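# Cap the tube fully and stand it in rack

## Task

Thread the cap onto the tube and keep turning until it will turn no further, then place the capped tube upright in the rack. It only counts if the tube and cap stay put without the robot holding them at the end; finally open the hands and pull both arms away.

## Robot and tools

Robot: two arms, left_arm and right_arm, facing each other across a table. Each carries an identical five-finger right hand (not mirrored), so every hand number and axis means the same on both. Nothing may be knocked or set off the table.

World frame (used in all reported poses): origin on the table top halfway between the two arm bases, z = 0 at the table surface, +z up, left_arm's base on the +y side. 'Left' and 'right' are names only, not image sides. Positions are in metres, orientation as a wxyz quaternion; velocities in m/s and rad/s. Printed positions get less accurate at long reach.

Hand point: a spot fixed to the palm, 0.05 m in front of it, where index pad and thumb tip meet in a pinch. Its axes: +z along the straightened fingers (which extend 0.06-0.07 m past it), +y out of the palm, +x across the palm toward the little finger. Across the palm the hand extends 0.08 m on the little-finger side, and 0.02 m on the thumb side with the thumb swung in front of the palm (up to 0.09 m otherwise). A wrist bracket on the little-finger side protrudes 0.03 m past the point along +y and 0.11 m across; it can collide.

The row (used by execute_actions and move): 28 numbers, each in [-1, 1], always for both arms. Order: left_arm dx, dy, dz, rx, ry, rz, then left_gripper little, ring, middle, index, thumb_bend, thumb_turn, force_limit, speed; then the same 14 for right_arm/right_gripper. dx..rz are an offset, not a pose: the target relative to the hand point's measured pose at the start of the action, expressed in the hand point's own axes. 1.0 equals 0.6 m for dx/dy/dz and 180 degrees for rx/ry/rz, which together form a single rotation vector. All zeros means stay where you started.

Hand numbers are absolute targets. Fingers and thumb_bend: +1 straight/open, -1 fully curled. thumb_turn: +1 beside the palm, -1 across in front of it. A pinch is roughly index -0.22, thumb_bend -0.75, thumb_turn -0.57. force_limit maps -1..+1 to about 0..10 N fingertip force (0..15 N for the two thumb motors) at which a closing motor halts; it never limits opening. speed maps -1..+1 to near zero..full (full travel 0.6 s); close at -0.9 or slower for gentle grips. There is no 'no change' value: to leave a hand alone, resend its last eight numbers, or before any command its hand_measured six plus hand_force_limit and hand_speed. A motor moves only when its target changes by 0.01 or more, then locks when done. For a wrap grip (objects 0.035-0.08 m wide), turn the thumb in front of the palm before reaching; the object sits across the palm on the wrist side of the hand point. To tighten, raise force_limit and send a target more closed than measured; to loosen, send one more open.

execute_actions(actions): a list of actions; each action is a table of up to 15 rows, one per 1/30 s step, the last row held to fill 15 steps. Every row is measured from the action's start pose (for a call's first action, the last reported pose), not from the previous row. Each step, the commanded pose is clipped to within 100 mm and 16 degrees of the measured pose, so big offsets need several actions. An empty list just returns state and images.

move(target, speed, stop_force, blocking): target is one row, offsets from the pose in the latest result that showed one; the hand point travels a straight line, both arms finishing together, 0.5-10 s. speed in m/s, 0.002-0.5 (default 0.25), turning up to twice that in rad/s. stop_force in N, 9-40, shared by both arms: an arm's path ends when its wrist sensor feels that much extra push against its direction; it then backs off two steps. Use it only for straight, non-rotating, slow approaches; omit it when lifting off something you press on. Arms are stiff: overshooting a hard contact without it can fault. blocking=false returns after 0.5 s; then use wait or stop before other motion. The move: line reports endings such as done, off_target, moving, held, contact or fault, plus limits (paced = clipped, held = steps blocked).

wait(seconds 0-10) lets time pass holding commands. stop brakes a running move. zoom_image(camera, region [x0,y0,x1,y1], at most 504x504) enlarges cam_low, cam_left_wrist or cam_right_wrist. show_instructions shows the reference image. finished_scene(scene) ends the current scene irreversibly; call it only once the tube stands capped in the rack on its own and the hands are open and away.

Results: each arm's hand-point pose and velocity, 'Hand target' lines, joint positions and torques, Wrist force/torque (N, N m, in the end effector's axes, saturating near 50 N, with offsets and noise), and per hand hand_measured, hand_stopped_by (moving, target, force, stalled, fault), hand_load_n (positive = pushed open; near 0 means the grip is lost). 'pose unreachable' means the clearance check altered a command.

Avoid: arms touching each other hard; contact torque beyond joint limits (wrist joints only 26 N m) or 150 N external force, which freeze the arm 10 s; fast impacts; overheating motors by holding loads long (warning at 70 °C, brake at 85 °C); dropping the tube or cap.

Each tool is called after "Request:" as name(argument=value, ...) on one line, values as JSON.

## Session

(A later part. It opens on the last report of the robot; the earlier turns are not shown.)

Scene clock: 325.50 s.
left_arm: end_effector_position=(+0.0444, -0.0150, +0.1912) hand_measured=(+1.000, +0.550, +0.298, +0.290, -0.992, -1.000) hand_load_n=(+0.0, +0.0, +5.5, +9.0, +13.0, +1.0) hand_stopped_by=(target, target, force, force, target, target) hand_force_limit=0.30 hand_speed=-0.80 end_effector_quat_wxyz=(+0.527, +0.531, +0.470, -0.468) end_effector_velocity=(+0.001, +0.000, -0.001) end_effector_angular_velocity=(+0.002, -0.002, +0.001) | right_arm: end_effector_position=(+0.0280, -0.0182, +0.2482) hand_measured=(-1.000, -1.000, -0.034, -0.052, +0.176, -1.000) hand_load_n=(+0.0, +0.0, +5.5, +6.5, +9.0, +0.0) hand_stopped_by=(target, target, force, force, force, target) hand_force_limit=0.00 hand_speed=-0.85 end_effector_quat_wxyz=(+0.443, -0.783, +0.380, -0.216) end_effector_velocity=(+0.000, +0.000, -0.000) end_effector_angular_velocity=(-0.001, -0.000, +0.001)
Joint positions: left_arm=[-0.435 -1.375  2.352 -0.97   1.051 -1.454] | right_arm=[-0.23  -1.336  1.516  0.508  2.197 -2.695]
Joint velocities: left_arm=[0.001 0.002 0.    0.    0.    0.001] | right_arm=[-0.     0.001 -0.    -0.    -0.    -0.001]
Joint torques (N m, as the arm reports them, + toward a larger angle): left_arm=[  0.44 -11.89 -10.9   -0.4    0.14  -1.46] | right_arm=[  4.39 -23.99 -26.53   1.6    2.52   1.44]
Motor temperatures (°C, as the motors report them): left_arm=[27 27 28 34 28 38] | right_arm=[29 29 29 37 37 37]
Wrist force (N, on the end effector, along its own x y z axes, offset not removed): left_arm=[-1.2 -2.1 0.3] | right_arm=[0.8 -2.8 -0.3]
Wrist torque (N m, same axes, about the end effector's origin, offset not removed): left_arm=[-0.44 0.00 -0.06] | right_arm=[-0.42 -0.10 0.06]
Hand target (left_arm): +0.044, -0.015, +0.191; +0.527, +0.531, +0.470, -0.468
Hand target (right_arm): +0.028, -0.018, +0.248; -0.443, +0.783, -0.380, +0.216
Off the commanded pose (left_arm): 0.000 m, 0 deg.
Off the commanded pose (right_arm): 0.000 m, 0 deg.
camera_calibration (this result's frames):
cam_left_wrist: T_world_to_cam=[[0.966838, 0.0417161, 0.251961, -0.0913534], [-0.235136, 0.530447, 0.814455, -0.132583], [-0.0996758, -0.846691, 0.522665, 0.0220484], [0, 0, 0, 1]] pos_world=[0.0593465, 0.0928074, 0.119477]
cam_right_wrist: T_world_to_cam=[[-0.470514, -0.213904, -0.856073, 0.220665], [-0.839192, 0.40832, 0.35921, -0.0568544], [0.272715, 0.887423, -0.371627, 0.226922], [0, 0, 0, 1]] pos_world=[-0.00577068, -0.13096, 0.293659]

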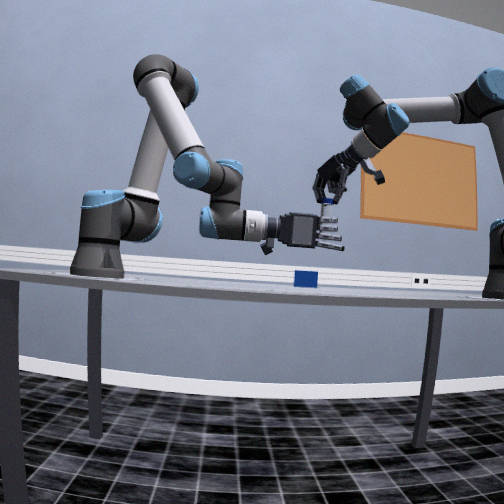

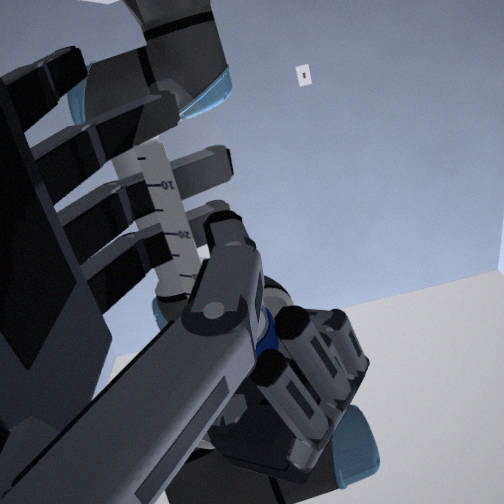

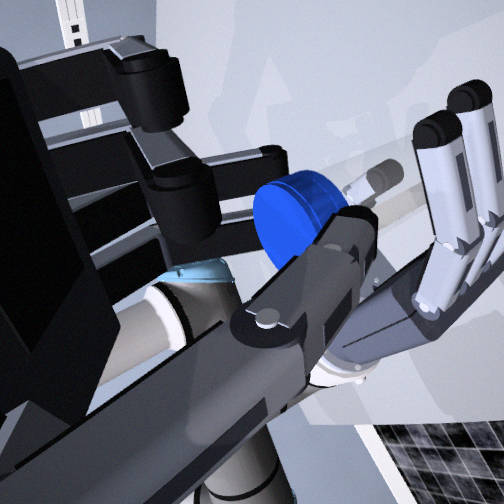

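Request:
execute_actions(actions=[[[0,0,0,0,0,0,1,1,1,1,-1,-1,0.3,0,0,0,0,0,0,0,-1,-1,-0.42,-0.42,0.1,-1,0,-0.85]]])

Request:
move(target=[0,0,-0.27,0,0,0,1,1,1,1,-1,-1,0.3,0,0,0,0,0,0,0,-1,-1,-0.42,-0.42,0.1,-1,0,-0.85], speed=0.2)

Request:
move(target=[0,0,0,0,0,0,-1,-1,-1,-0.5,1,-1,0.3,0,0.525,-0.247,0.567,0,0,0,-1,-1,-0.42,-0.42,0.1,-1,0,-0.85])

Request:
zoom_image(camera="cam_low", region=[270,220,340,290])

Request:
zoom_image(camera="cam_right_wrist", region=[304,40,504,240])

Scene clock: 326.33 s.
left_arm: end_effector_position=(+0.0444, -0.0150, +0.1912) hand_measured=(+1.000, +1.000, +0.960, +0.950, -0.998, -1.000) hand_load_n=(+0.0, +0.0, +0.0, +0.0, +2.5, -1.0) hand_stopped_by=(target, target, moving, moving, target, target) hand_force_limit=0.30 hand_speed=0.00 end_effector_quat_wxyz=(+0.527, +0.531, +0.470, -0.468) end_effector_velocity=(+0.000, +0.000, +0.000) end_effector_angular_velocity=(-0.001, +0.000, +0.000) | right_arm: end_effector_position=(+0.0280, -0.0182, +0.2482) hand_measured=(-1.000, -1.000, -0.034, -0.052, +0.176, -1.000) hand_load_n=(+0.0, +0.0, +4.0, +6.5, +9.0, -0.5) hand_stopped_by=(target, target, force, force, force, target) hand_force_limit=0.00 hand_speed=-0.85 end_effector_quat_wxyz=(+0.443, -0.783, +0.380, -0.216) end_effector_velocity=(-0.000, -0.000, +0.000) end_effector_angular_velocity=(-0.002, -0.000, +0.002)
Joint positions: left_arm=[-0.435 -1.375  2.352 -0.97   1.051 -1.454] | right_arm=[-0.23  -1.336  1.516  0.508  2.197 -2.695]
Joint velocities: left_arm=[ 0.    -0.001  0.    -0.     0.     0.   ] | right_arm=[ 0.    -0.     0.     0.001 -0.001 -0.002]
Joint torques (N m, as the arm reports them, + toward a larger angle): left_arm=[  0.9  -12.42 -10.92  -0.32   0.17  -1.56] | right_arm=[  3.99 -24.49 -26.75   1.61   2.49   1.5 ]
Motor temperatures (°C, as the motors report them): left_arm=[27 27 28 34 28 38] | right_arm=[29 29 29 37 37 37]
Wrist force (N, on the end effector, along its own x y z axes, offset not removed): left_arm=[1.7 0.8 -2.0] | right_arm=[6.8 1.5 -3.9]
Wrist torque (N m, same axes, about the end effector's origin, offset not removed): left_arm=[-0.52 -0.19 -0.09] | right_arm=[-0.03 -0.70 0.39]
Hand target (left_arm): +0.044, -0.015, +0.191; +0.527, +0.531, +0.470, -0.468
Hand target (right_arm): +0.028, -0.018, +0.248; -0.443, +0.783, -0.380, +0.216
Off the commanded pose (left_arm): 0.000 m, 0 deg.
Off the commanded pose (right_arm): 0.000 m, 0 deg.
camera_calibration (this result's frames):
cam_left_wrist: T_world_to_cam=[[0.966838, 0.0417162, 0.25196, -0.0913534], [-0.235136, 0.530447, 0.814455, -0.132583], [-0.0996757, -0.846691, 0.522665, 0.0220483], [0, 0, 0, 1]] pos_world=[0.0593465, 0.0928074, 0.119477]
cam_right_wrist: T_world_to_cam=[[-0.470514, -0.213904, -0.856073, 0.220665], [-0.839192, 0.40832, 0.35921, -0.0568543], [0.272715, 0.887423, -0.371627, 0.226922], [0, 0, 0, 1]] pos_world=[-0.00577069, -0.13096, 0.293659]

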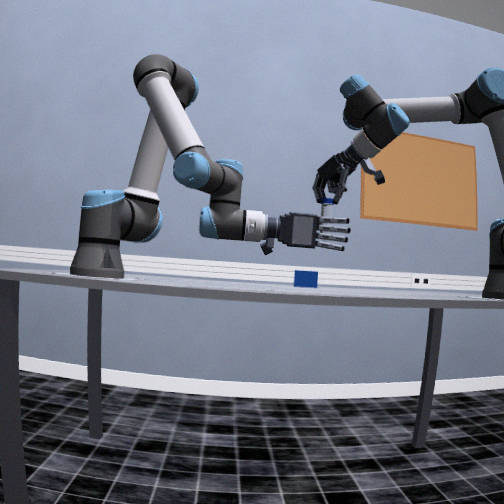

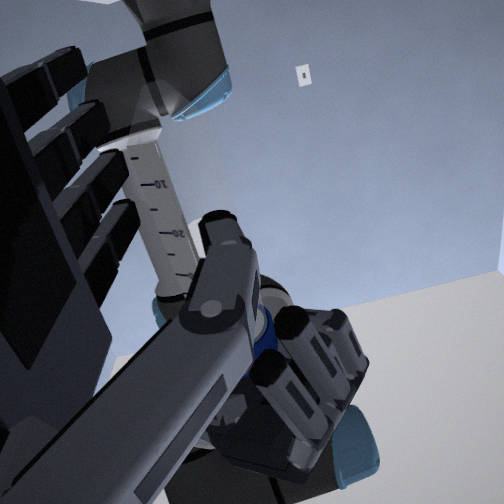

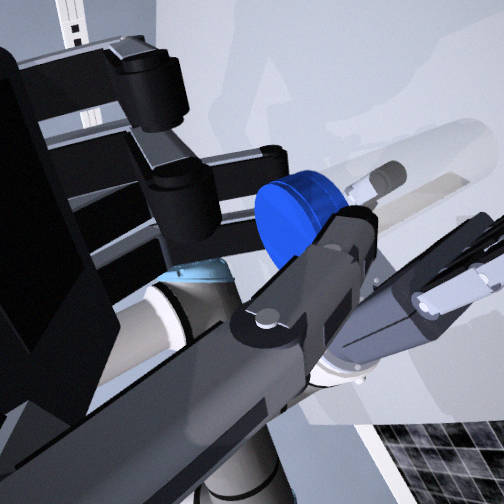

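Scene clock: 327.50 s.
left_arm: end_effector_position=(+0.0503, +0.1197, +0.1859) hand_measured=(+1.000, +1.000, +1.000, +1.000, -1.000, -1.000) hand_load_n=(+0.0, +0.0, +0.0, +0.0, +0.0, +0.0) hand_stopped_by=(target, target, target, target, target, target) hand_force_limit=0.30 hand_speed=0.00 end_effector_quat_wxyz=(+0.525, +0.534, +0.465, -0.472) end_effector_velocity=(+0.001, -0.000, +0.000) end_effector_angular_velocity=(-0.001, +0.001, +0.002) | right_arm: end_effector_position=(+0.0280, -0.0182, +0.2482) hand_measured=(-1.000, -1.000, -0.034, -0.052, +0.176, -1.000) hand_load_n=(+0.0, +0.0, +3.5, +6.0, +9.5, +0.5) hand_stopped_by=(target, target, force, force, force, target) hand_force_limit=0.00 hand_speed=-0.85 end_effector_quat_wxyz=(+0.443, -0.783, +0.380, -0.216) end_effector_velocity=(-0.000, -0.000, +0.000) end_effector_angular_velocity=(+0.000, +0.000, -0.001)
Joint positions: left_arm=[-0.799 -1.721  2.742 -1.016  0.701 -1.452] | right_arm=[-0.23  -1.336  1.516  0.508  2.197 -2.695]
Joint velocities: left_arm=[ 0.002  0.    -0.001 -0.001  0.001  0.   ] | right_arm=[ 0.    -0.    -0.     0.     0.     0.001]
Joint torques (N m, as the arm reports them, + toward a larger angle): left_arm=[ 12.87   6.76 -23.62  -2.81   1.45   1.89] | right_arm=[  5.36 -24.72 -26.34   1.6    2.59   1.47]
Motor temperatures (°C, as the motors report them): left_arm=[27 27 28 34 28 38] | right_arm=[29 29 29 37 37 37]
Wrist force (N, on the end effector, along its own x y z axes, offset not removed): left_arm=[0.7 -1.6 2.9] | right_arm=[2.2 0.8 -2.3]
Wrist torque (N m, same axes, about the end effector's origin, offset not removed): left_arm=[-0.68 -0.34 -0.02] | right_arm=[0.39 0.06 0.09]
Hand target (left_arm): +0.050, +0.120, +0.186; +0.525, +0.534, +0.465, -0.472
Hand target (right_arm): +0.028, -0.018, +0.248; -0.443, +0.783, -0.380, +0.216
Off the commanded pose (left_arm): 0.029 m, 1 deg.
Off the commanded pose (right_arm): 0.000 m, 0 deg.
move: held (left_arm); limits=held; held on 6 of 35 steps (left_arm), including the last (left_arm)
pose unreachable (left arm): on one or more control steps of this call, first in action 0 (counted from 0), this arm could not follow its commanded pose, so it was not sent that pose on those steps. On the call's last step it was still not sent that pose. It may still have moved: this result reports where it is.
cause: the commanded pose would bring two parts of the arm too close to each other (joints 3 (elbow) to 5 (wrist 2) lie between them).
camera_calibration (this result's frames):
cam_left_wrist: T_world_to_cam=[[0.966906, 0.0277012, 0.253625, -0.099893], [-0.228523, 0.536065, 0.812657, -0.199045], [-0.113448, -0.843722, 0.524655, 0.139408], [0, 0, 0, 1]] pos_world=[0.0669164, 0.22709, 0.113949]
cam_right_wrist: T_world_to_cam=[[-0.470514, -0.213904, -0.856073, 0.220666], [-0.839192, 0.40832, 0.35921, -0.0568543], [0.272715, 0.887423, -0.371627, 0.226922], [0, 0, 0, 1]] pos_world=[-0.00577061, -0.13096, 0.293659]

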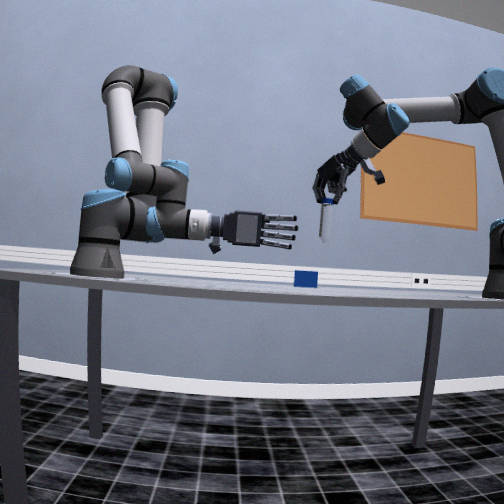

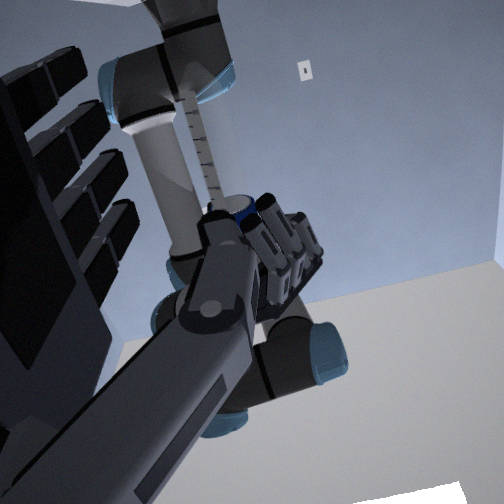

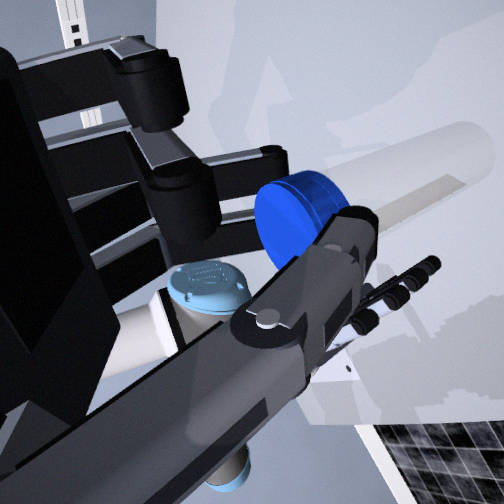

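Scene clock: 330.10 s.
left_arm: end_effector_position=(+0.0502, +0.1197, +0.1859) hand_measured=(-1.000, -1.000, -0.370, -0.500, +1.000, -1.000) hand_load_n=(+0.0, +0.0, +0.0, +0.0, +0.0, +0.0) hand_stopped_by=(target, target, force, target, target, target) hand_force_limit=0.30 hand_speed=0.00 end_effector_quat_wxyz=(+0.525, +0.534, +0.465, -0.472) end_effector_velocity=(+0.000, +0.000, -0.000) end_effector_angular_velocity=(+0.000, -0.000, +0.000) | right_arm: end_effector_position=(+0.5121, -0.0392, +0.2008) hand_measured=(-1.000, -1.000, -0.034, -0.052, +0.176, -1.000) hand_load_n=(+0.0, +0.0, +3.5, +6.0, +9.5, +0.5) hand_stopped_by=(target, target, force, force, force, target) hand_force_limit=0.00 hand_speed=-0.85 end_effector_quat_wxyz=(+0.443, -0.783, +0.380, -0.217) end_effector_velocity=(+0.002, +0.001, +0.000) end_effector_angular_velocity=(-0.002, -0.000, +0.001)
Joint positions: left_arm=[-0.799 -1.721  2.742 -1.016  0.701 -1.452] | right_arm=[-1.091 -0.983  1.11   0.415  1.478 -3.201]
Joint velocities: left_arm=[ 0.001  0.     0.001  0.     0.    -0.   ] | right_arm=[-0.001  0.006 -0.01   0.006 -0.001 -0.003]
Joint torques (N m, as the arm reports them, + toward a larger angle): left_arm=[-10.17 -12.79  -1.89   0.96  -1.67   1.92] | right_arm=[-10.03 -35.63 -32.64   1.82  -2.51  -2.33]
Motor temperatures (°C, as the motors report them): left_arm=[27 27 28 34 28 38] | right_arm=[29 29 29 37 37 37]
Wrist force (N, on the end effector, along its own x y z axes, offset not removed): left_arm=[-0.1 -0.8 1.5] | right_arm=[3.3 -0.2 -3.4]
Wrist torque (N m, same axes, about the end effector's origin, offset not removed): left_arm=[-0.46 -0.22 -0.14] | right_arm=[0.14 -0.22 0.26]
Hand target (left_arm): +0.050, +0.120, +0.186; +0.525, +0.534, +0.465, -0.472
Hand target (right_arm): +0.512, -0.039, +0.201; -0.443, +0.783, -0.380, +0.217
Off the commanded pose (left_arm): 0.000 m, 0 deg.
Off the commanded pose (right_arm): 0.001 m, 0 deg.
move: done
camera_calibration (this result's frames):
cam_left_wrist: T_world_to_cam=[[0.966904, 0.0276985, 0.253634, -0.0998877], [-0.22853, 0.536059, 0.812659, -0.199041], [-0.113453, -0.843726, 0.524648, 0.139406], [0, 0, 0, 1]] pos_world=[0.066911, 0.227086, 0.113949]
cam_right_wrist: T_world_to_cam=[[-0.4695, -0.214247, -0.856544, 0.402927], [-0.839608, 0.408493, 0.35804, 0.375421], [0.273184, 0.887261, -0.371671, 0.0956921], [0, 0, 0, 1]] pos_world=[0.478238, -0.151935, 0.246275]

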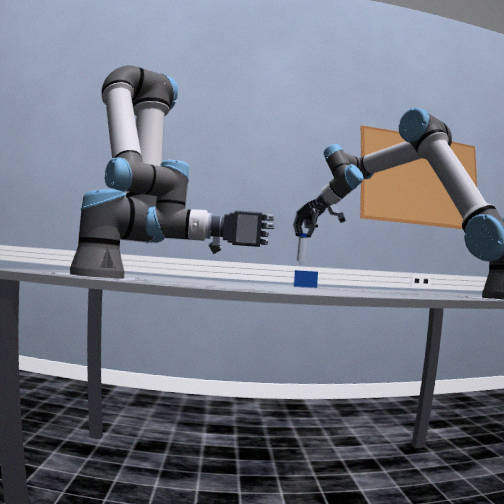

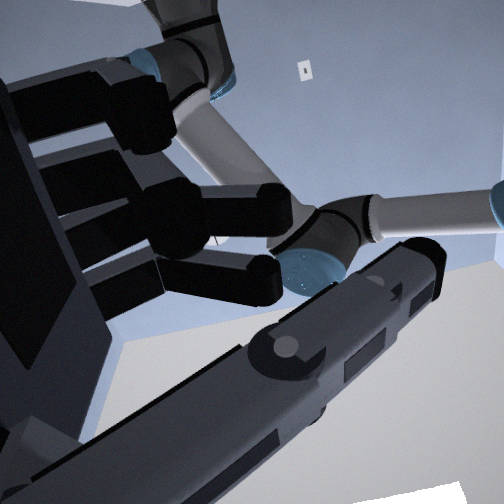

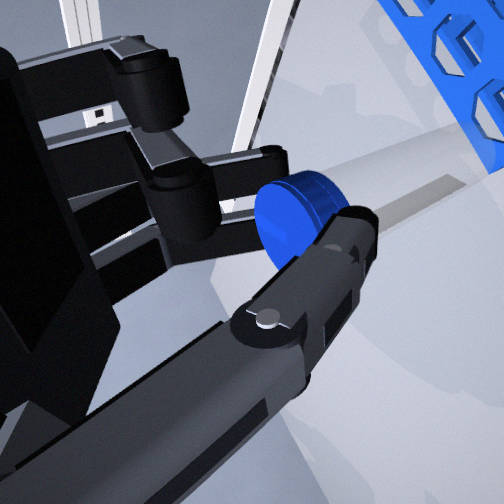

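Region (270, 220, 340, 290) of cam_low's 504x504 image, scaled by 7.200, with more detail than that image has.

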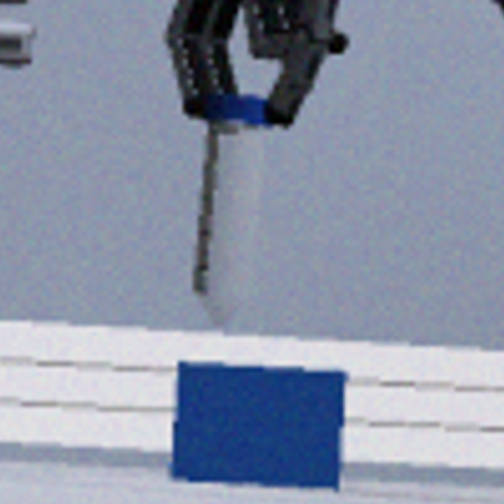

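Region (304, 40, 504, 240) of cam_right_wrist's 504x504 image, scaled by 2.520, with more detail than that image has.

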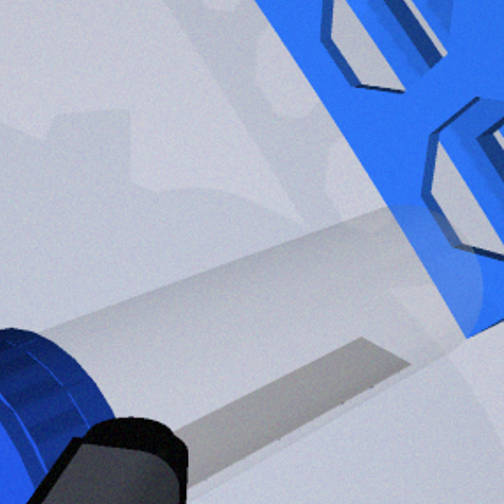

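Request:
move(target=[0,0,0,0,0,0,-1,-1,-1,-0.5,1,-1,0.3,0,0.021,0.007,0.027,0,0,0,-1,-1,-0.42,-0.42,0.1,-1,0,-0.85], speed=0.04)

Request:
zoom_image(camera="cam_low", region=[270,220,340,290])

Request:
zoom_image(camera="cam_right_wrist", region=[304,40,504,240])

Scene clock: 331.23 s.
left_arm: end_effector_position=(+0.0503, +0.1197, +0.1859) hand_measured=(-1.000, -1.000, -0.370, -0.500, +1.000, -1.000) hand_load_n=(+0.0, +0.0, +0.0, +0.0, +0.0, +0.0) hand_stopped_by=(target, target, force, target, target, target) hand_force_limit=0.30 hand_speed=0.00 end_effector_quat_wxyz=(+0.525, +0.534, +0.465, -0.472) end_effector_velocity=(-0.000, -0.000, +0.000) end_effector_angular_velocity=(-0.000, +0.000, +0.000) | right_arm: end_effector_position=(+0.5289, -0.0418, +0.1891) hand_measured=(-1.000, -1.000, -0.034, -0.052, +0.176, -1.000) hand_load_n=(+0.0, +0.0, +3.5, +6.0, +9.5, +0.5) hand_stopped_by=(target, target, force, force, force, target) hand_force_limit=0.00 hand_speed=-0.85 end_effector_quat_wxyz=(+0.443, -0.783, +0.380, -0.217) end_effector_velocity=(+0.002, -0.000, -0.002) end_effector_angular_velocity=(-0.001, +0.002, +0.000)
Joint positions: left_arm=[-0.799 -1.721  2.742 -1.016  0.701 -1.452] | right_arm=[-1.11  -0.952  1.09   0.405  1.462 -3.211]
Joint velocities: left_arm=[-0. -0. -0.  0. -0. -0.] | right_arm=[-0.002  0.005 -0.003 -0.    -0.002 -0.001]
Joint torques (N m, as the arm reports them, + toward a larger angle): left_arm=[-11.07 -15.02  -4.79   0.74  -1.64   1.82] | right_arm=[-10.31 -36.21 -32.85  -1.86  -2.56  -2.49]
Motor temperatures (°C, as the motors report them): left_arm=[27 27 28 34 28 38] | right_arm=[29 29 29 37 37 37]
Wrist force (N, on the end effector, along its own x y z axes, offset not removed): left_arm=[0.9 -1.0 2.4] | right_arm=[0.0 2.3 -1.0]
Wrist torque (N m, same axes, about the end effector's origin, offset not removed): left_arm=[-0.51 -0.36 -0.06] | right_arm=[0.50 0.07 0.33]
Hand target (left_arm): +0.050, +0.120, +0.186; +0.525, +0.534, +0.465, -0.472
Hand target (right_arm): +0.529, -0.042, +0.189; -0.443, +0.783, -0.380, +0.217
Off the commanded pose (left_arm): 0.000 m, 0 deg.
Off the commanded pose (right_arm): 0.000 m, 0 deg.
move: done
camera_calibration (this result's frames):
cam_left_wrist: T_world_to_cam=[[0.9669, 0.0276968, 0.253646, -0.0998934], [-0.22854, 0.536051, 0.812662, -0.199037], [-0.113459, -0.843731, 0.524637, 0.139416], [0, 0, 0, 1]] pos_world=[0.066917, 0.22709, 0.113945]
cam_right_wrist: T_world_to_cam=[[-0.469477, -0.214256, -0.856555, 0.400152], [-0.839615, 0.408505, 0.35801, 0.394875], [0.273201, 0.887253, -0.371676, 0.0890849], [0, 0, 0, 1]] pos_world=[0.495067, -0.154614, 0.234494]

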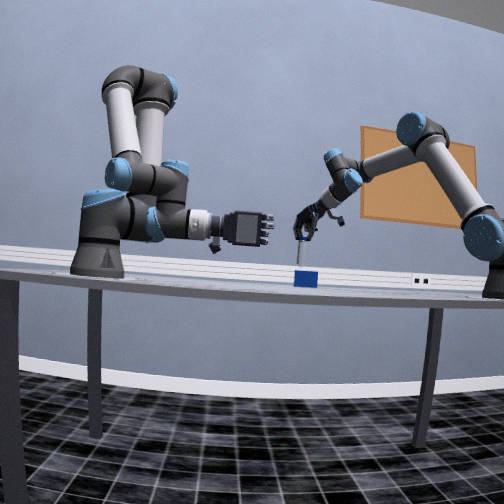

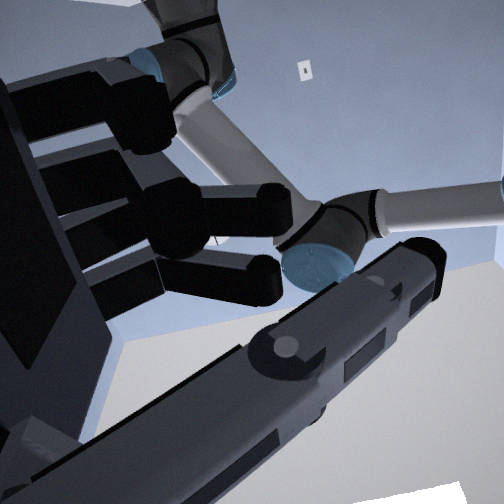

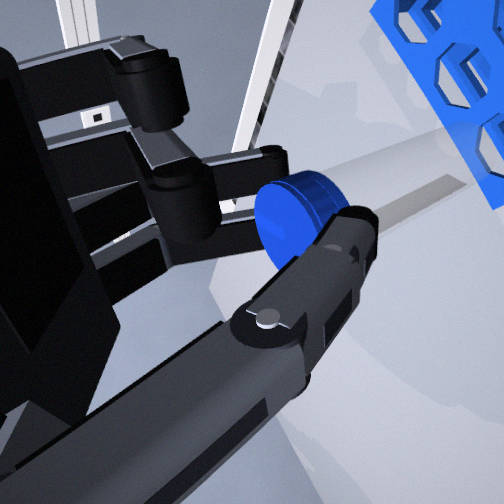

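Region (270, 220, 340, 290) of cam_low's 504x504 image, scaled by 7.200, with more detail than that image has.

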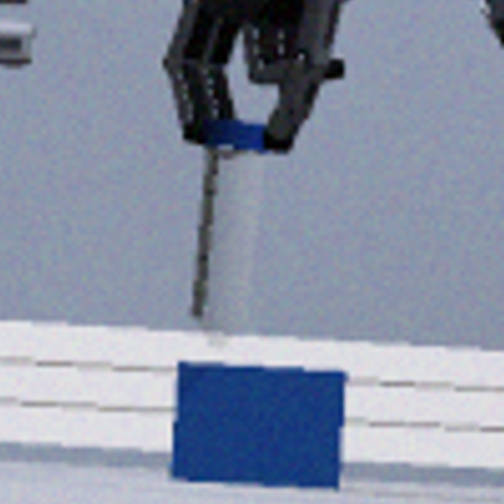

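Region (304, 40, 504, 240) of cam_right_wrist's 504x504 image, scaled by 2.520, with more detail than that image has.

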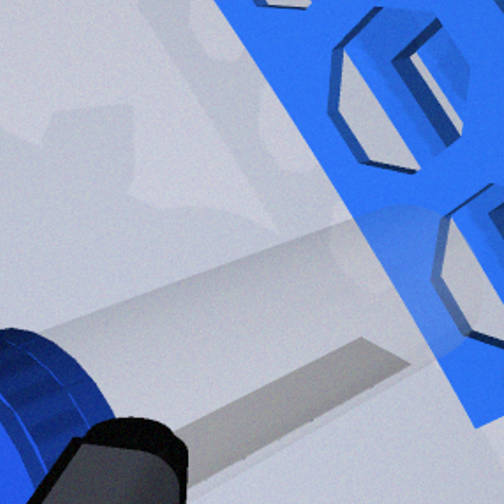

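Request:
move(target=[0,0,0,0,0,0,-1,-1,-1,-0.5,1,-1,0.3,0,0,0.036,0.0215,0,0,0,-1,-1,-0.42,-0.42,0.1,-1,0,-0.85], speed=0.025, stop_force=12)

Request:
zoom_image(camera="cam_low", region=[260,200,350,290])

Scene clock: 333.03 s.
left_arm: end_effector_position=(+0.0503, +0.1197, +0.1859) hand_measured=(-1.000, -1.000, -0.370, -0.500, +1.000, -1.000) hand_load_n=(+0.0, +0.0, +0.0, +0.0, +0.0, +0.0) hand_stopped_by=(target, target, force, target, target, target) hand_force_limit=0.30 hand_speed=0.00 end_effector_quat_wxyz=(+0.525, +0.534, +0.465, -0.472) end_effector_velocity=(+0.000, +0.000, -0.000) end_effector_angular_velocity=(+0.000, +0.001, +0.000) | right_arm: end_effector_position=(+0.5289, -0.0419, +0.1641) hand_measured=(-1.000, -1.000, -0.034, -0.052, +0.176, -1.000) hand_load_n=(+0.0, +0.0, +4.0, +6.5, +9.5, +0.5) hand_stopped_by=(target, target, force, force, force, target) hand_force_limit=0.00 hand_speed=-0.85 end_effector_quat_wxyz=(+0.443, -0.783, +0.380, -0.217) end_effector_velocity=(+0.000, +0.000, -0.003) end_effector_angular_velocity=(-0.001, -0.001, -0.000)
Joint positions: left_arm=[-0.799 -1.721  2.742 -1.016  0.701 -1.452] | right_arm=[-1.11  -0.941  1.137  0.347  1.462 -3.211]
Joint velocities: left_arm=[-0.    -0.     0.     0.    -0.    -0.001] | right_arm=[ 0.     0.002  0.004 -0.006  0.001 -0.001]
Joint torques (N m, as the arm reports them, + toward a larger angle): left_arm=[-11.57 -14.14  -7.25   0.68  -1.49   1.76] | right_arm=[  9.44 -35.68  -8.85  -2.02   2.65   0.11]
Motor temperatures (°C, as the motors report them): left_arm=[27 27 28 34 28 38] | right_arm=[29 29 29 37 37 37]
Wrist force (N, on the end effector, along its own x y z axes, offset not removed): left_arm=[1.4 -1.2 1.5] | right_arm=[4.3 -0.7 -4.4]
Wrist torque (N m, same axes, about the end effector's origin, offset not removed): left_arm=[-0.53 -0.48 -0.07] | right_arm=[0.21 -0.35 0.30]
Hand target (left_arm): +0.050, +0.120, +0.186; +0.525, +0.534, +0.465, -0.472
Hand target (right_arm): +0.529, -0.042, +0.164; -0.443, +0.783, -0.380, +0.217
Off the commanded pose (left_arm): 0.000 m, 0 deg.
Off the commanded pose (right_arm): 0.000 m, 0 deg.
move: done
camera_calibration (this result's frames):
cam_left_wrist: T_world_to_cam=[[0.9669, 0.0276967, 0.253647, -0.0998935], [-0.228541, 0.536051, 0.812662, -0.199037], [-0.11346, -0.843731, 0.524637, 0.139416], [0, 0, 0, 1]] pos_world=[0.0669171, 0.22709, 0.113945]
cam_right_wrist: T_world_to_cam=[[-0.469473, -0.214317, -0.856541, 0.378752], [-0.839624, 0.408506, 0.357988, 0.403846], [0.273179, 0.887238, -0.371728, 0.079908], [0, 0, 0, 1]] pos_world=[0.495064, -0.154698, 0.209549]

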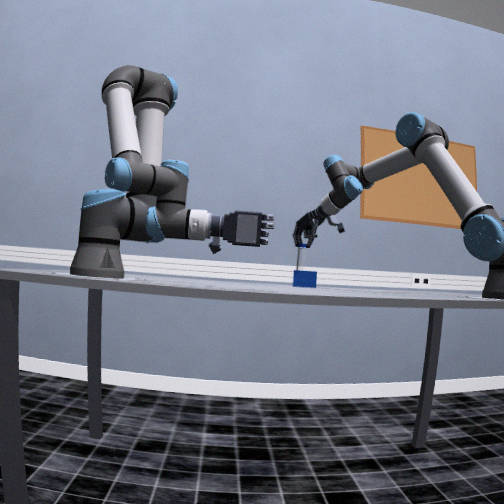

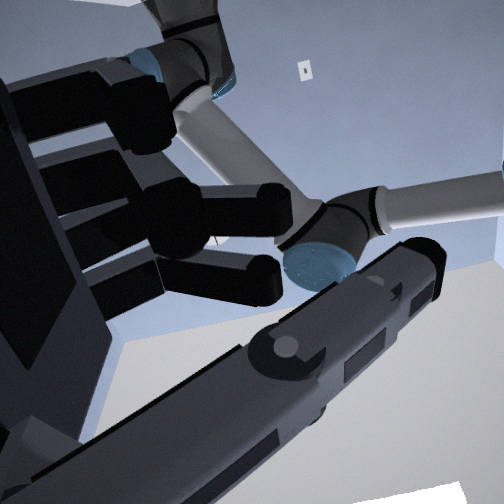

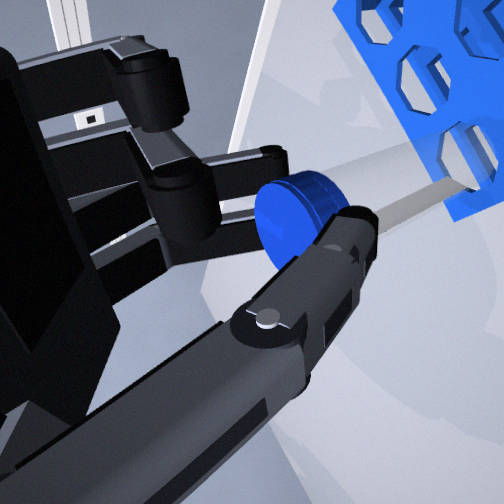

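Region (260, 200, 350, 290) of cam_low's 504x504 image, scaled by 5.600, with more detail than that image has.

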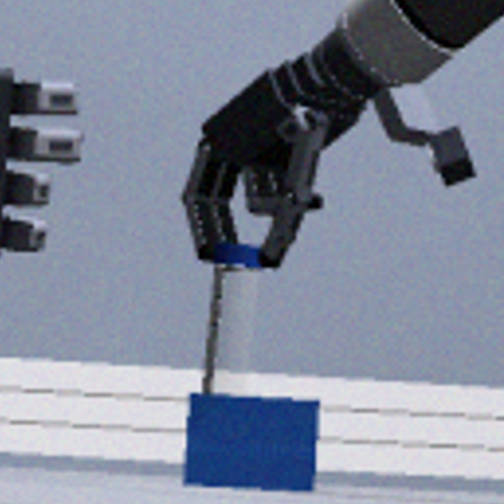

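Request:
move(target=[0,0,0,0,0,0,-1,-1,-1,-0.5,1,-1,0.3,0,-0.004,0.043,0.026,0,0,0,-1,-1,-0.42,-0.42,0.1,-1,0,-0.85], speed=0.02, stop_force=12)

Request:
zoom_image(camera="cam_low", region=[260,200,350,290])

Scene clock: 335.00 s.
left_arm: end_effector_position=(+0.0503, +0.1197, +0.1859) hand_measured=(-1.000, -1.000, -0.370, -0.500, +1.000, -1.000) hand_load_n=(+0.0, +0.0, +0.0, +0.0, +0.0, +0.0) hand_stopped_by=(target, target, force, target, target, target) hand_force_limit=0.30 hand_speed=0.00 end_effector_quat_wxyz=(+0.525, +0.534, +0.465, -0.472) end_effector_velocity=(+0.000, +0.000, +0.000) end_effector_angular_velocity=(-0.000, -0.002, +0.001) | right_arm: end_effector_position=(+0.5275, -0.0401, +0.1342) hand_measured=(-1.000, -1.000, -0.034, -0.052, +0.176, -1.000) hand_load_n=(+0.0, +0.0, +3.5, +6.5, +9.5, +0.5) hand_stopped_by=(target, target, force, force, force, target) hand_force_limit=0.00 hand_speed=-0.85 end_effector_quat_wxyz=(+0.443, -0.783, +0.380, -0.217) end_effector_velocity=(-0.000, +0.000, -0.002) end_effector_angular_velocity=(-0.000, +0.001, -0.000)
Joint positions: left_arm=[-0.799 -1.721  2.742 -1.016  0.701 -1.452] | right_arm=[-1.106 -0.923  1.185  0.281  1.465 -3.209]
Joint velocities: left_arm=[ 0.    -0.001  0.     0.    -0.     0.002] | right_arm=[ 0.     0.002  0.004 -0.004  0.     0.   ]
Joint torques (N m, as the arm reports them, + toward a larger angle): left_arm=[-11.17 -13.93  -7.44   0.61  -1.42   1.85] | right_arm=[ 10.12 -37.67  -8.98  -1.92   2.67   2.34]
Motor temperatures (°C, as the motors report them): left_arm=[27 27 28 34 28 38] | right_arm=[29 29 29 37 37 37]
Wrist force (N, on the end effector, along its own x y z axes, offset not removed): left_arm=[1.4 -0.2 0.9] | right_arm=[-6.1 1.2 -0.3]
Wrist torque (N m, same axes, about the end effector's origin, offset not removed): left_arm=[-0.34 -0.43 -0.04] | right_arm=[0.13 1.09 -0.29]
Hand target (left_arm): +0.050, +0.120, +0.186; +0.525, +0.534, +0.465, -0.472
Hand target (right_arm): +0.528, -0.040, +0.134; -0.443, +0.783, -0.380, +0.217
Off the commanded pose (left_arm): 0.000 m, 0 deg.
Off the commanded pose (right_arm): 0.000 m, 0 deg.
move: done
camera_calibration (this result's frames):
cam_left_wrist: T_world_to_cam=[[0.9669, 0.0276967, 0.253647, -0.0998934], [-0.22854, 0.536051, 0.812662, -0.199037], [-0.113459, -0.843731, 0.524637, 0.139416], [0, 0, 0, 1]] pos_world=[0.066917, 0.22709, 0.113945]
cam_right_wrist: T_world_to_cam=[[-0.469493, -0.21433, -0.856527, 0.352901], [-0.839616, 0.408509, 0.358002, 0.412646], [0.273168, 0.887233, -0.371747, 0.0675002], [0, 0, 0, 1]] pos_world=[0.49371, -0.152821, 0.179634]

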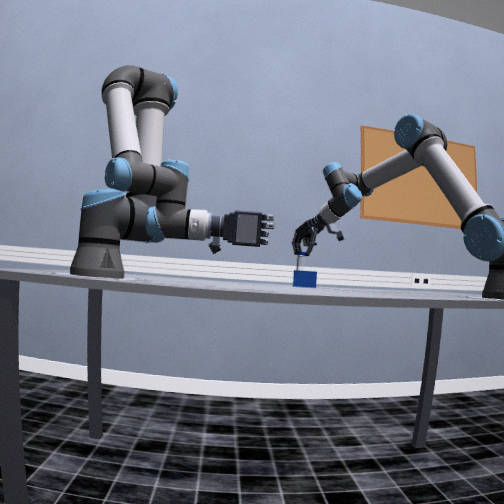

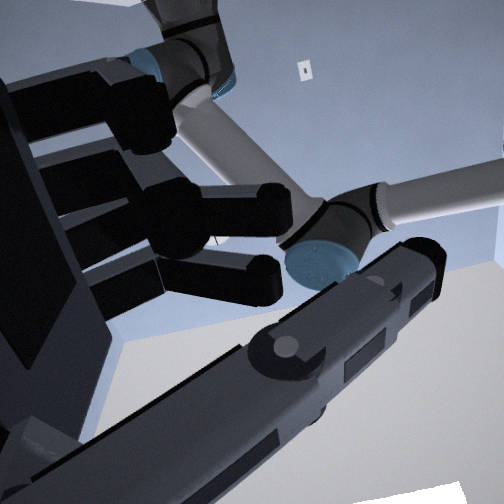

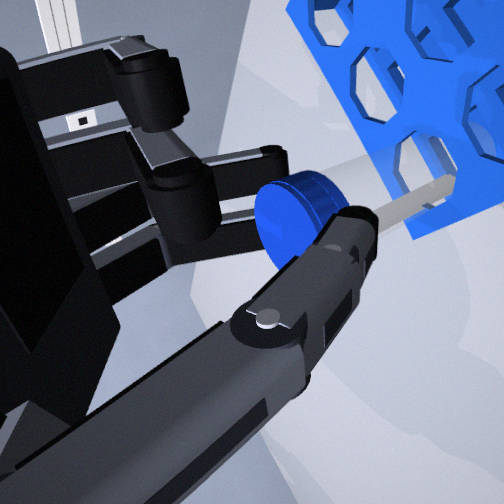

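Region (260, 200, 350, 290) of cam_low's 504x504 image, scaled by 5.600, with more detail than that image has.

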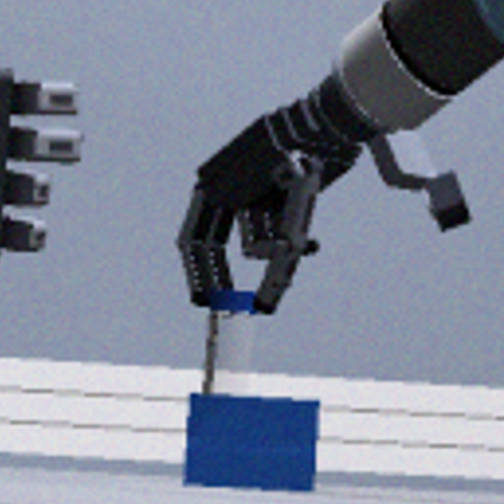

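The strip passes in front of that hole, so the tube probably sits in the neighbouring one, which is fine. Releasing.

Request:
move(target=[0,0,0,0,0,0,-1,-1,-1,-0.5,1,-1,0.3,0,-0.003,0,0,0,0,0,-1,-1,0.2,0.2,0.55,-1,0,-0.3])

Request:
move(target=[0,0,0,0,0,0,-1,-1,-1,-0.5,1,-1,0.3,0,0,-0.2,-0.12,0,0,0,-1,-1,0.2,0.2,0.55,-1,0,-0.3], speed=0.15)

Request:
move(target=[0,0,0,0,0,0,-1,-1,-1,-0.5,1,-1,0.3,0,0.1,0,-0.25,0,0,0,-1,-1,0.2,0.2,0.55,-1,0,-0.3])

Request:
zoom_image(camera="cam_low", region=[260,200,350,290])

Scene clock: 336.07 s.
left_arm: end_effector_position=(+0.0503, +0.1197, +0.1859) hand_measured=(-1.000, -1.000, -0.370, -0.500, +1.000, -1.000) hand_load_n=(+0.0, +0.0, +0.0, +0.0, +0.0, +0.0) hand_stopped_by=(target, target, force, target, target, target) hand_force_limit=0.30 hand_speed=0.00 end_effector_quat_wxyz=(+0.525, +0.534, +0.465, -0.472) end_effector_velocity=(-0.000, +0.000, +0.000) end_effector_angular_velocity=(-0.000, +0.001, -0.001) | right_arm: end_effector_position=(+0.5264, -0.0387, +0.1342) hand_measured=(-1.000, -1.000, +0.200, +0.200, +0.550, -1.000) hand_load_n=(+0.0, +0.0, +0.0, +0.0, +0.0, +0.0) hand_stopped_by=(target, target, target, target, target, target) hand_force_limit=0.00 hand_speed=-0.30 end_effector_quat_wxyz=(+0.443, -0.783, +0.380, -0.217) end_effector_velocity=(-0.000, +0.000, +0.001) end_effector_angular_velocity=(+0.001, -0.001, -0.002)
Joint positions: left_arm=[-0.799 -1.721  2.742 -1.016  0.701 -1.452] | right_arm=[-1.103 -0.922  1.184  0.281  1.468 -3.207]
Joint velocities: left_arm=[-0.001 -0.001  0.     0.    -0.    -0.001] | right_arm=[ 0.001 -0.001 -0.    -0.     0.002  0.002]
Joint torques (N m, as the arm reports them, + toward a larger angle): left_arm=[-10.57 -14.56  -7.39   0.82  -1.37   1.91] | right_arm=[  9.81 -36.54 -32.34   1.9    2.72   2.28]
Motor temperatures (°C, as the motors report them): left_arm=[27 27 28 34 28 38] | right_arm=[29 29 29 37 37 37]
Wrist force (N, on the end effector, along its own x y z axes, offset not removed): left_arm=[0.8 -1.2 1.5] | right_arm=[0.5 -4.3 4.2]
Wrist torque (N m, same axes, about the end effector's origin, offset not removed): left_arm=[-0.53 -0.32 -0.07] | right_arm=[-0.87 -0.10 0.03]
Hand target (left_arm): +0.050, +0.120, +0.186; +0.525, +0.534, +0.465, -0.472
Hand target (right_arm): +0.526, -0.039, +0.134; -0.443, +0.783, -0.380, +0.217
Off the commanded pose (left_arm): 0.000 m, 0 deg.
Off the commanded pose (right_arm): 0.000 m, 0 deg.
move: done
camera_calibration (this result's frames):
cam_left_wrist: T_world_to_cam=[[0.9669, 0.0276967, 0.253646, -0.0998934], [-0.22854, 0.536051, 0.812662, -0.199037], [-0.113459, -0.843731, 0.524638, 0.139416], [0, 0, 0, 1]] pos_world=[0.066917, 0.22709, 0.113945]
cam_right_wrist: T_world_to_cam=[[-0.469496, -0.214327, -0.856526, 0.35268], [-0.839615, 0.408507, 0.358006, 0.411153], [0.273166, 0.887235, -0.371745, 0.0665569], [0, 0, 0, 1]] pos_world=[0.492611, -0.151422, 0.179626]

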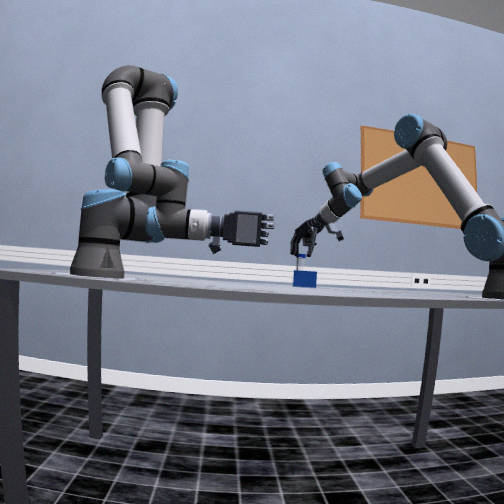

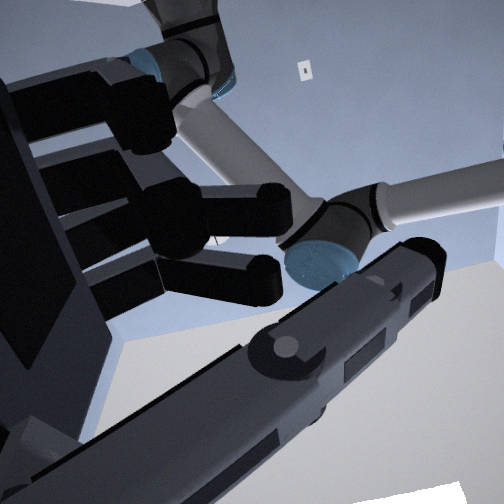

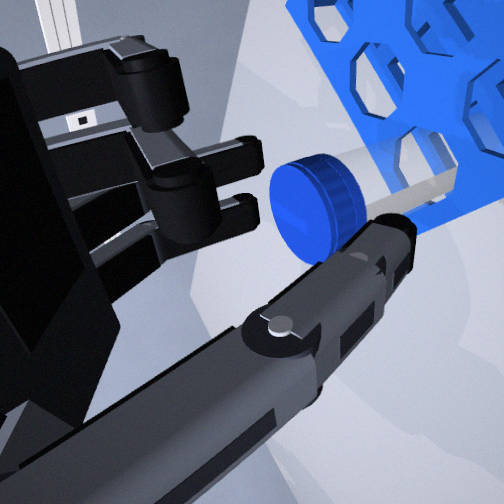

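Scene clock: 337.53 s.
left_arm: end_effector_position=(+0.0503, +0.1197, +0.1859) hand_measured=(-1.000, -1.000, -0.370, -0.500, +1.000, -1.000) hand_load_n=(+0.0, +0.0, +0.0, +0.0, +0.0, +0.0) hand_stopped_by=(target, target, force, target, target, target) hand_force_limit=0.30 hand_speed=0.00 end_effector_quat_wxyz=(+0.525, +0.534, +0.465, -0.472) end_effector_velocity=(+0.001, +0.000, +0.000) end_effector_angular_velocity=(-0.000, +0.002, +0.001) | right_arm: end_effector_position=(+0.5262, -0.0384, +0.2739) hand_measured=(-1.000, -1.000, +0.200, +0.200, +0.550, -1.000) hand_load_n=(+0.0, +0.0, +0.0, +0.0, +0.0, +0.0) hand_stopped_by=(target, target, target, target, target, target) hand_force_limit=0.00 hand_speed=-0.30 end_effector_quat_wxyz=(+0.443, -0.783, +0.380, -0.217) end_effector_velocity=(+0.000, +0.000, +0.002) end_effector_angular_velocity=(-0.003, +0.001, +0.003)
Joint positions: left_arm=[-0.799 -1.721  2.742 -1.016  0.701 -1.452] | right_arm=[-1.103 -0.958  0.883  0.617  1.468 -3.207]
Joint velocities: left_arm=[ 0.001 -0.001  0.    -0.     0.    -0.002] | right_arm=[ 0.001  0.004 -0.011  0.01  -0.    -0.003]
Joint torques (N m, as the arm reports them, + toward a larger angle): left_arm=[-10.5  -14.81  -6.85   0.83  -1.55   1.67] | right_arm=[  9.17 -37.32 -32.82   2.04   2.68  -2.51]
Motor temperatures (°C, as the motors report them): left_arm=[27 27 28 34 28 38] | right_arm=[29 29 29 37 37 37]
Wrist force (N, on the end effector, along its own x y z axes, offset not removed): left_arm=[0.0 -0.7 1.2] | right_arm=[0.5 -1.0 -0.9]
Wrist torque (N m, same axes, about the end effector's origin, offset not removed): left_arm=[-0.39 -0.26 -0.11] | right_arm=[0.17 0.25 -0.03]
Hand target (left_arm): +0.050, +0.120, +0.186; +0.525, +0.534, +0.465, -0.472
Hand target (right_arm): +0.526, -0.038, +0.274; -0.443, +0.783, -0.380, +0.217
Off the commanded pose (left_arm): 0.000 m, 0 deg.
Off the commanded pose (right_arm): 0.000 m, 0 deg.
move: done
camera_calibration (this result's frames):
cam_left_wrist: T_world_to_cam=[[0.9669, 0.0276969, 0.253646, -0.0998935], [-0.22854, 0.536051, 0.812662, -0.199037], [-0.113459, -0.843731, 0.524638, 0.139416], [0, 0, 0, 1]] pos_world=[0.0669171, 0.22709, 0.113945]
cam_right_wrist: T_world_to_cam=[[-0.469345, -0.21418, -0.856646, 0.472285], [-0.839674, 0.408458, 0.357923, 0.360901], [0.273244, 0.887293, -0.37155, 0.118239], [0, 0, 0, 1]] pos_world=[0.492396, -0.151172, 0.319337]

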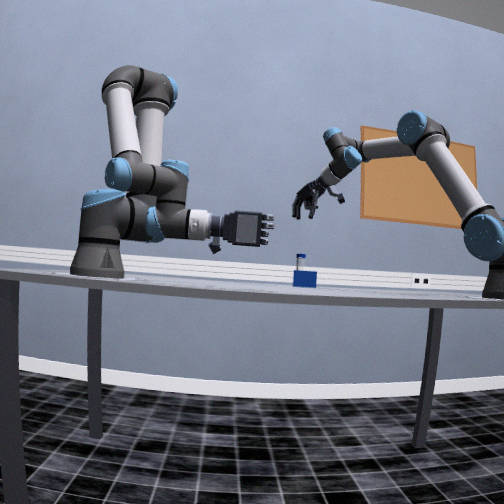

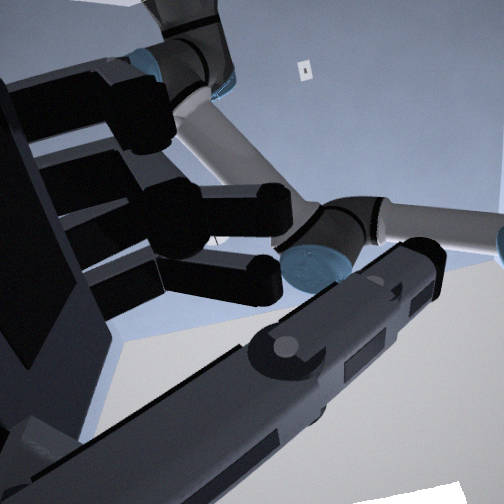

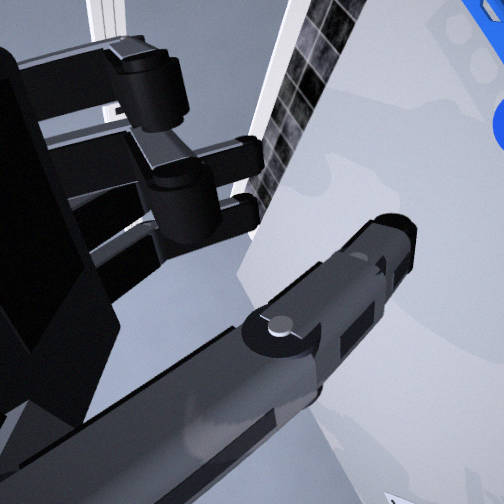

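Scene clock: 338.83 s.
left_arm: end_effector_position=(+0.0503, +0.1197, +0.1859) hand_measured=(-1.000, -1.000, -0.370, -0.500, +1.000, -1.000) hand_load_n=(+0.0, +0.0, +0.0, +0.0, +0.0, +0.0) hand_stopped_by=(target, target, force, target, target, target) hand_force_limit=0.30 hand_speed=0.00 end_effector_quat_wxyz=(+0.525, +0.534, +0.465, -0.472) end_effector_velocity=(+0.000, +0.000, +0.000) end_effector_angular_velocity=(-0.001, +0.001, +0.000) | right_arm: end_effector_position=(+0.4621, -0.1647, +0.3511) hand_measured=(-1.000, -1.000, +0.200, +0.200, +0.550, -1.000) hand_load_n=(+0.0, +0.0, +0.0, +0.0, +0.0, +0.0) hand_stopped_by=(target, target, target, target, target, target) hand_force_limit=0.00 hand_speed=-0.30 end_effector_quat_wxyz=(+0.443, -0.783, +0.379, -0.217) end_effector_velocity=(-0.001, -0.002, +0.001) end_effector_angular_velocity=(+0.000, +0.000, -0.000)
Joint positions: left_arm=[-0.799 -1.721  2.742 -1.016  0.701 -1.452] | right_arm=[-1.267 -1.307  1.196  0.668  1.329 -3.294]
Joint velocities: left_arm=[ 0.001 -0.001  0.    -0.     0.    -0.   ] | right_arm=[-0.003 -0.004  0.004  0.001 -0.003 -0.001]
Joint torques (N m, as the arm reports them, + toward a larger angle): left_arm=[-10.98 -13.91  -6.73   1.05  -1.54   1.91] | right_arm=[-10.45 -38.28  -9.44   1.81  -2.74  -2.32]
Motor temperatures (°C, as the motors report them): left_arm=[27 27 28 34 28 38] | right_arm=[29 29 29 37 37 37]
Wrist force (N, on the end effector, along its own x y z axes, offset not removed): left_arm=[-0.2 -1.3 1.3] | right_arm=[0.0 -0.6 -3.9]
Wrist torque (N m, same axes, about the end effector's origin, offset not removed): left_arm=[-0.51 -0.18 -0.13] | right_arm=[0.27 0.26 -0.15]
Hand target (left_arm): +0.050, +0.120, +0.186; +0.525, +0.534, +0.465, -0.472
Hand target (right_arm): +0.462, -0.165, +0.351; -0.443, +0.783, -0.379, +0.217
Off the commanded pose (left_arm): 0.000 m, 0 deg.
Off the commanded pose (right_arm): 0.000 m, 0 deg.
move: done
camera_calibration (this result's frames):
cam_left_wrist: T_world_to_cam=[[0.9669, 0.0276968, 0.253647, -0.0998934], [-0.22854, 0.536051, 0.812662, -0.199037], [-0.113459, -0.843731, 0.524637, 0.139416], [0, 0, 0, 1]] pos_world=[0.066917, 0.22709, 0.113945]
cam_right_wrist: T_world_to_cam=[[-0.469319, -0.214393, -0.856607, 0.481211], [-0.839671, 0.408592, 0.357777, 0.331078], [0.273298, 0.88718, -0.37178, 0.276575], [0, 0, 0, 1]] pos_world=[0.42825, -0.277479, 0.396581]

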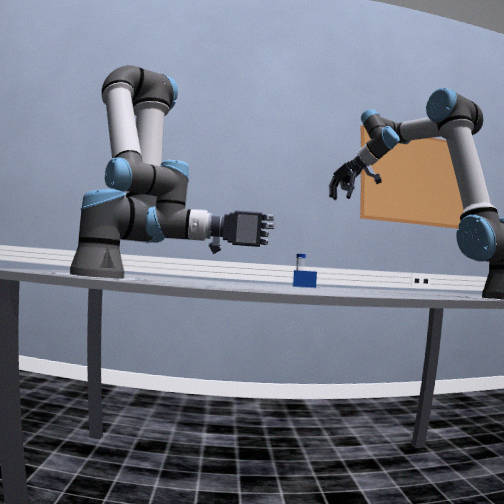

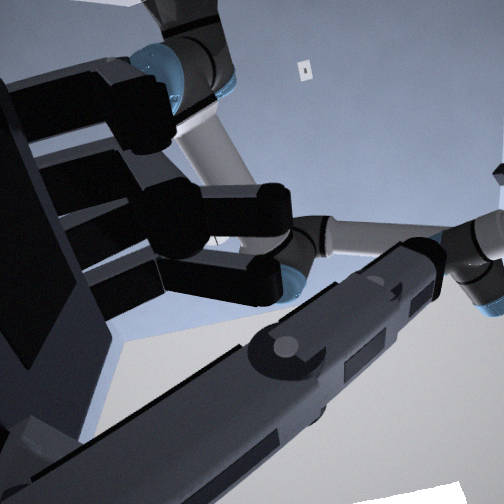

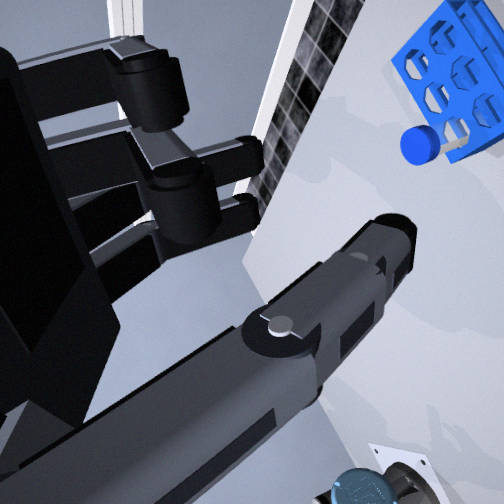

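Region (260, 200, 350, 290) of cam_low's 504x504 image, scaled by 5.600, with more detail than that image has.

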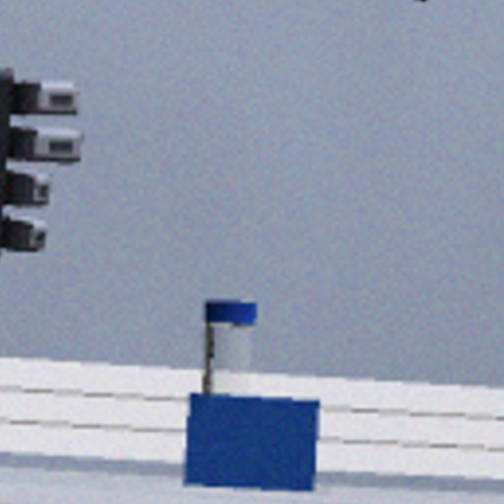

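Request:
finished_scene(scene=2)

The scene is finished: the task was done.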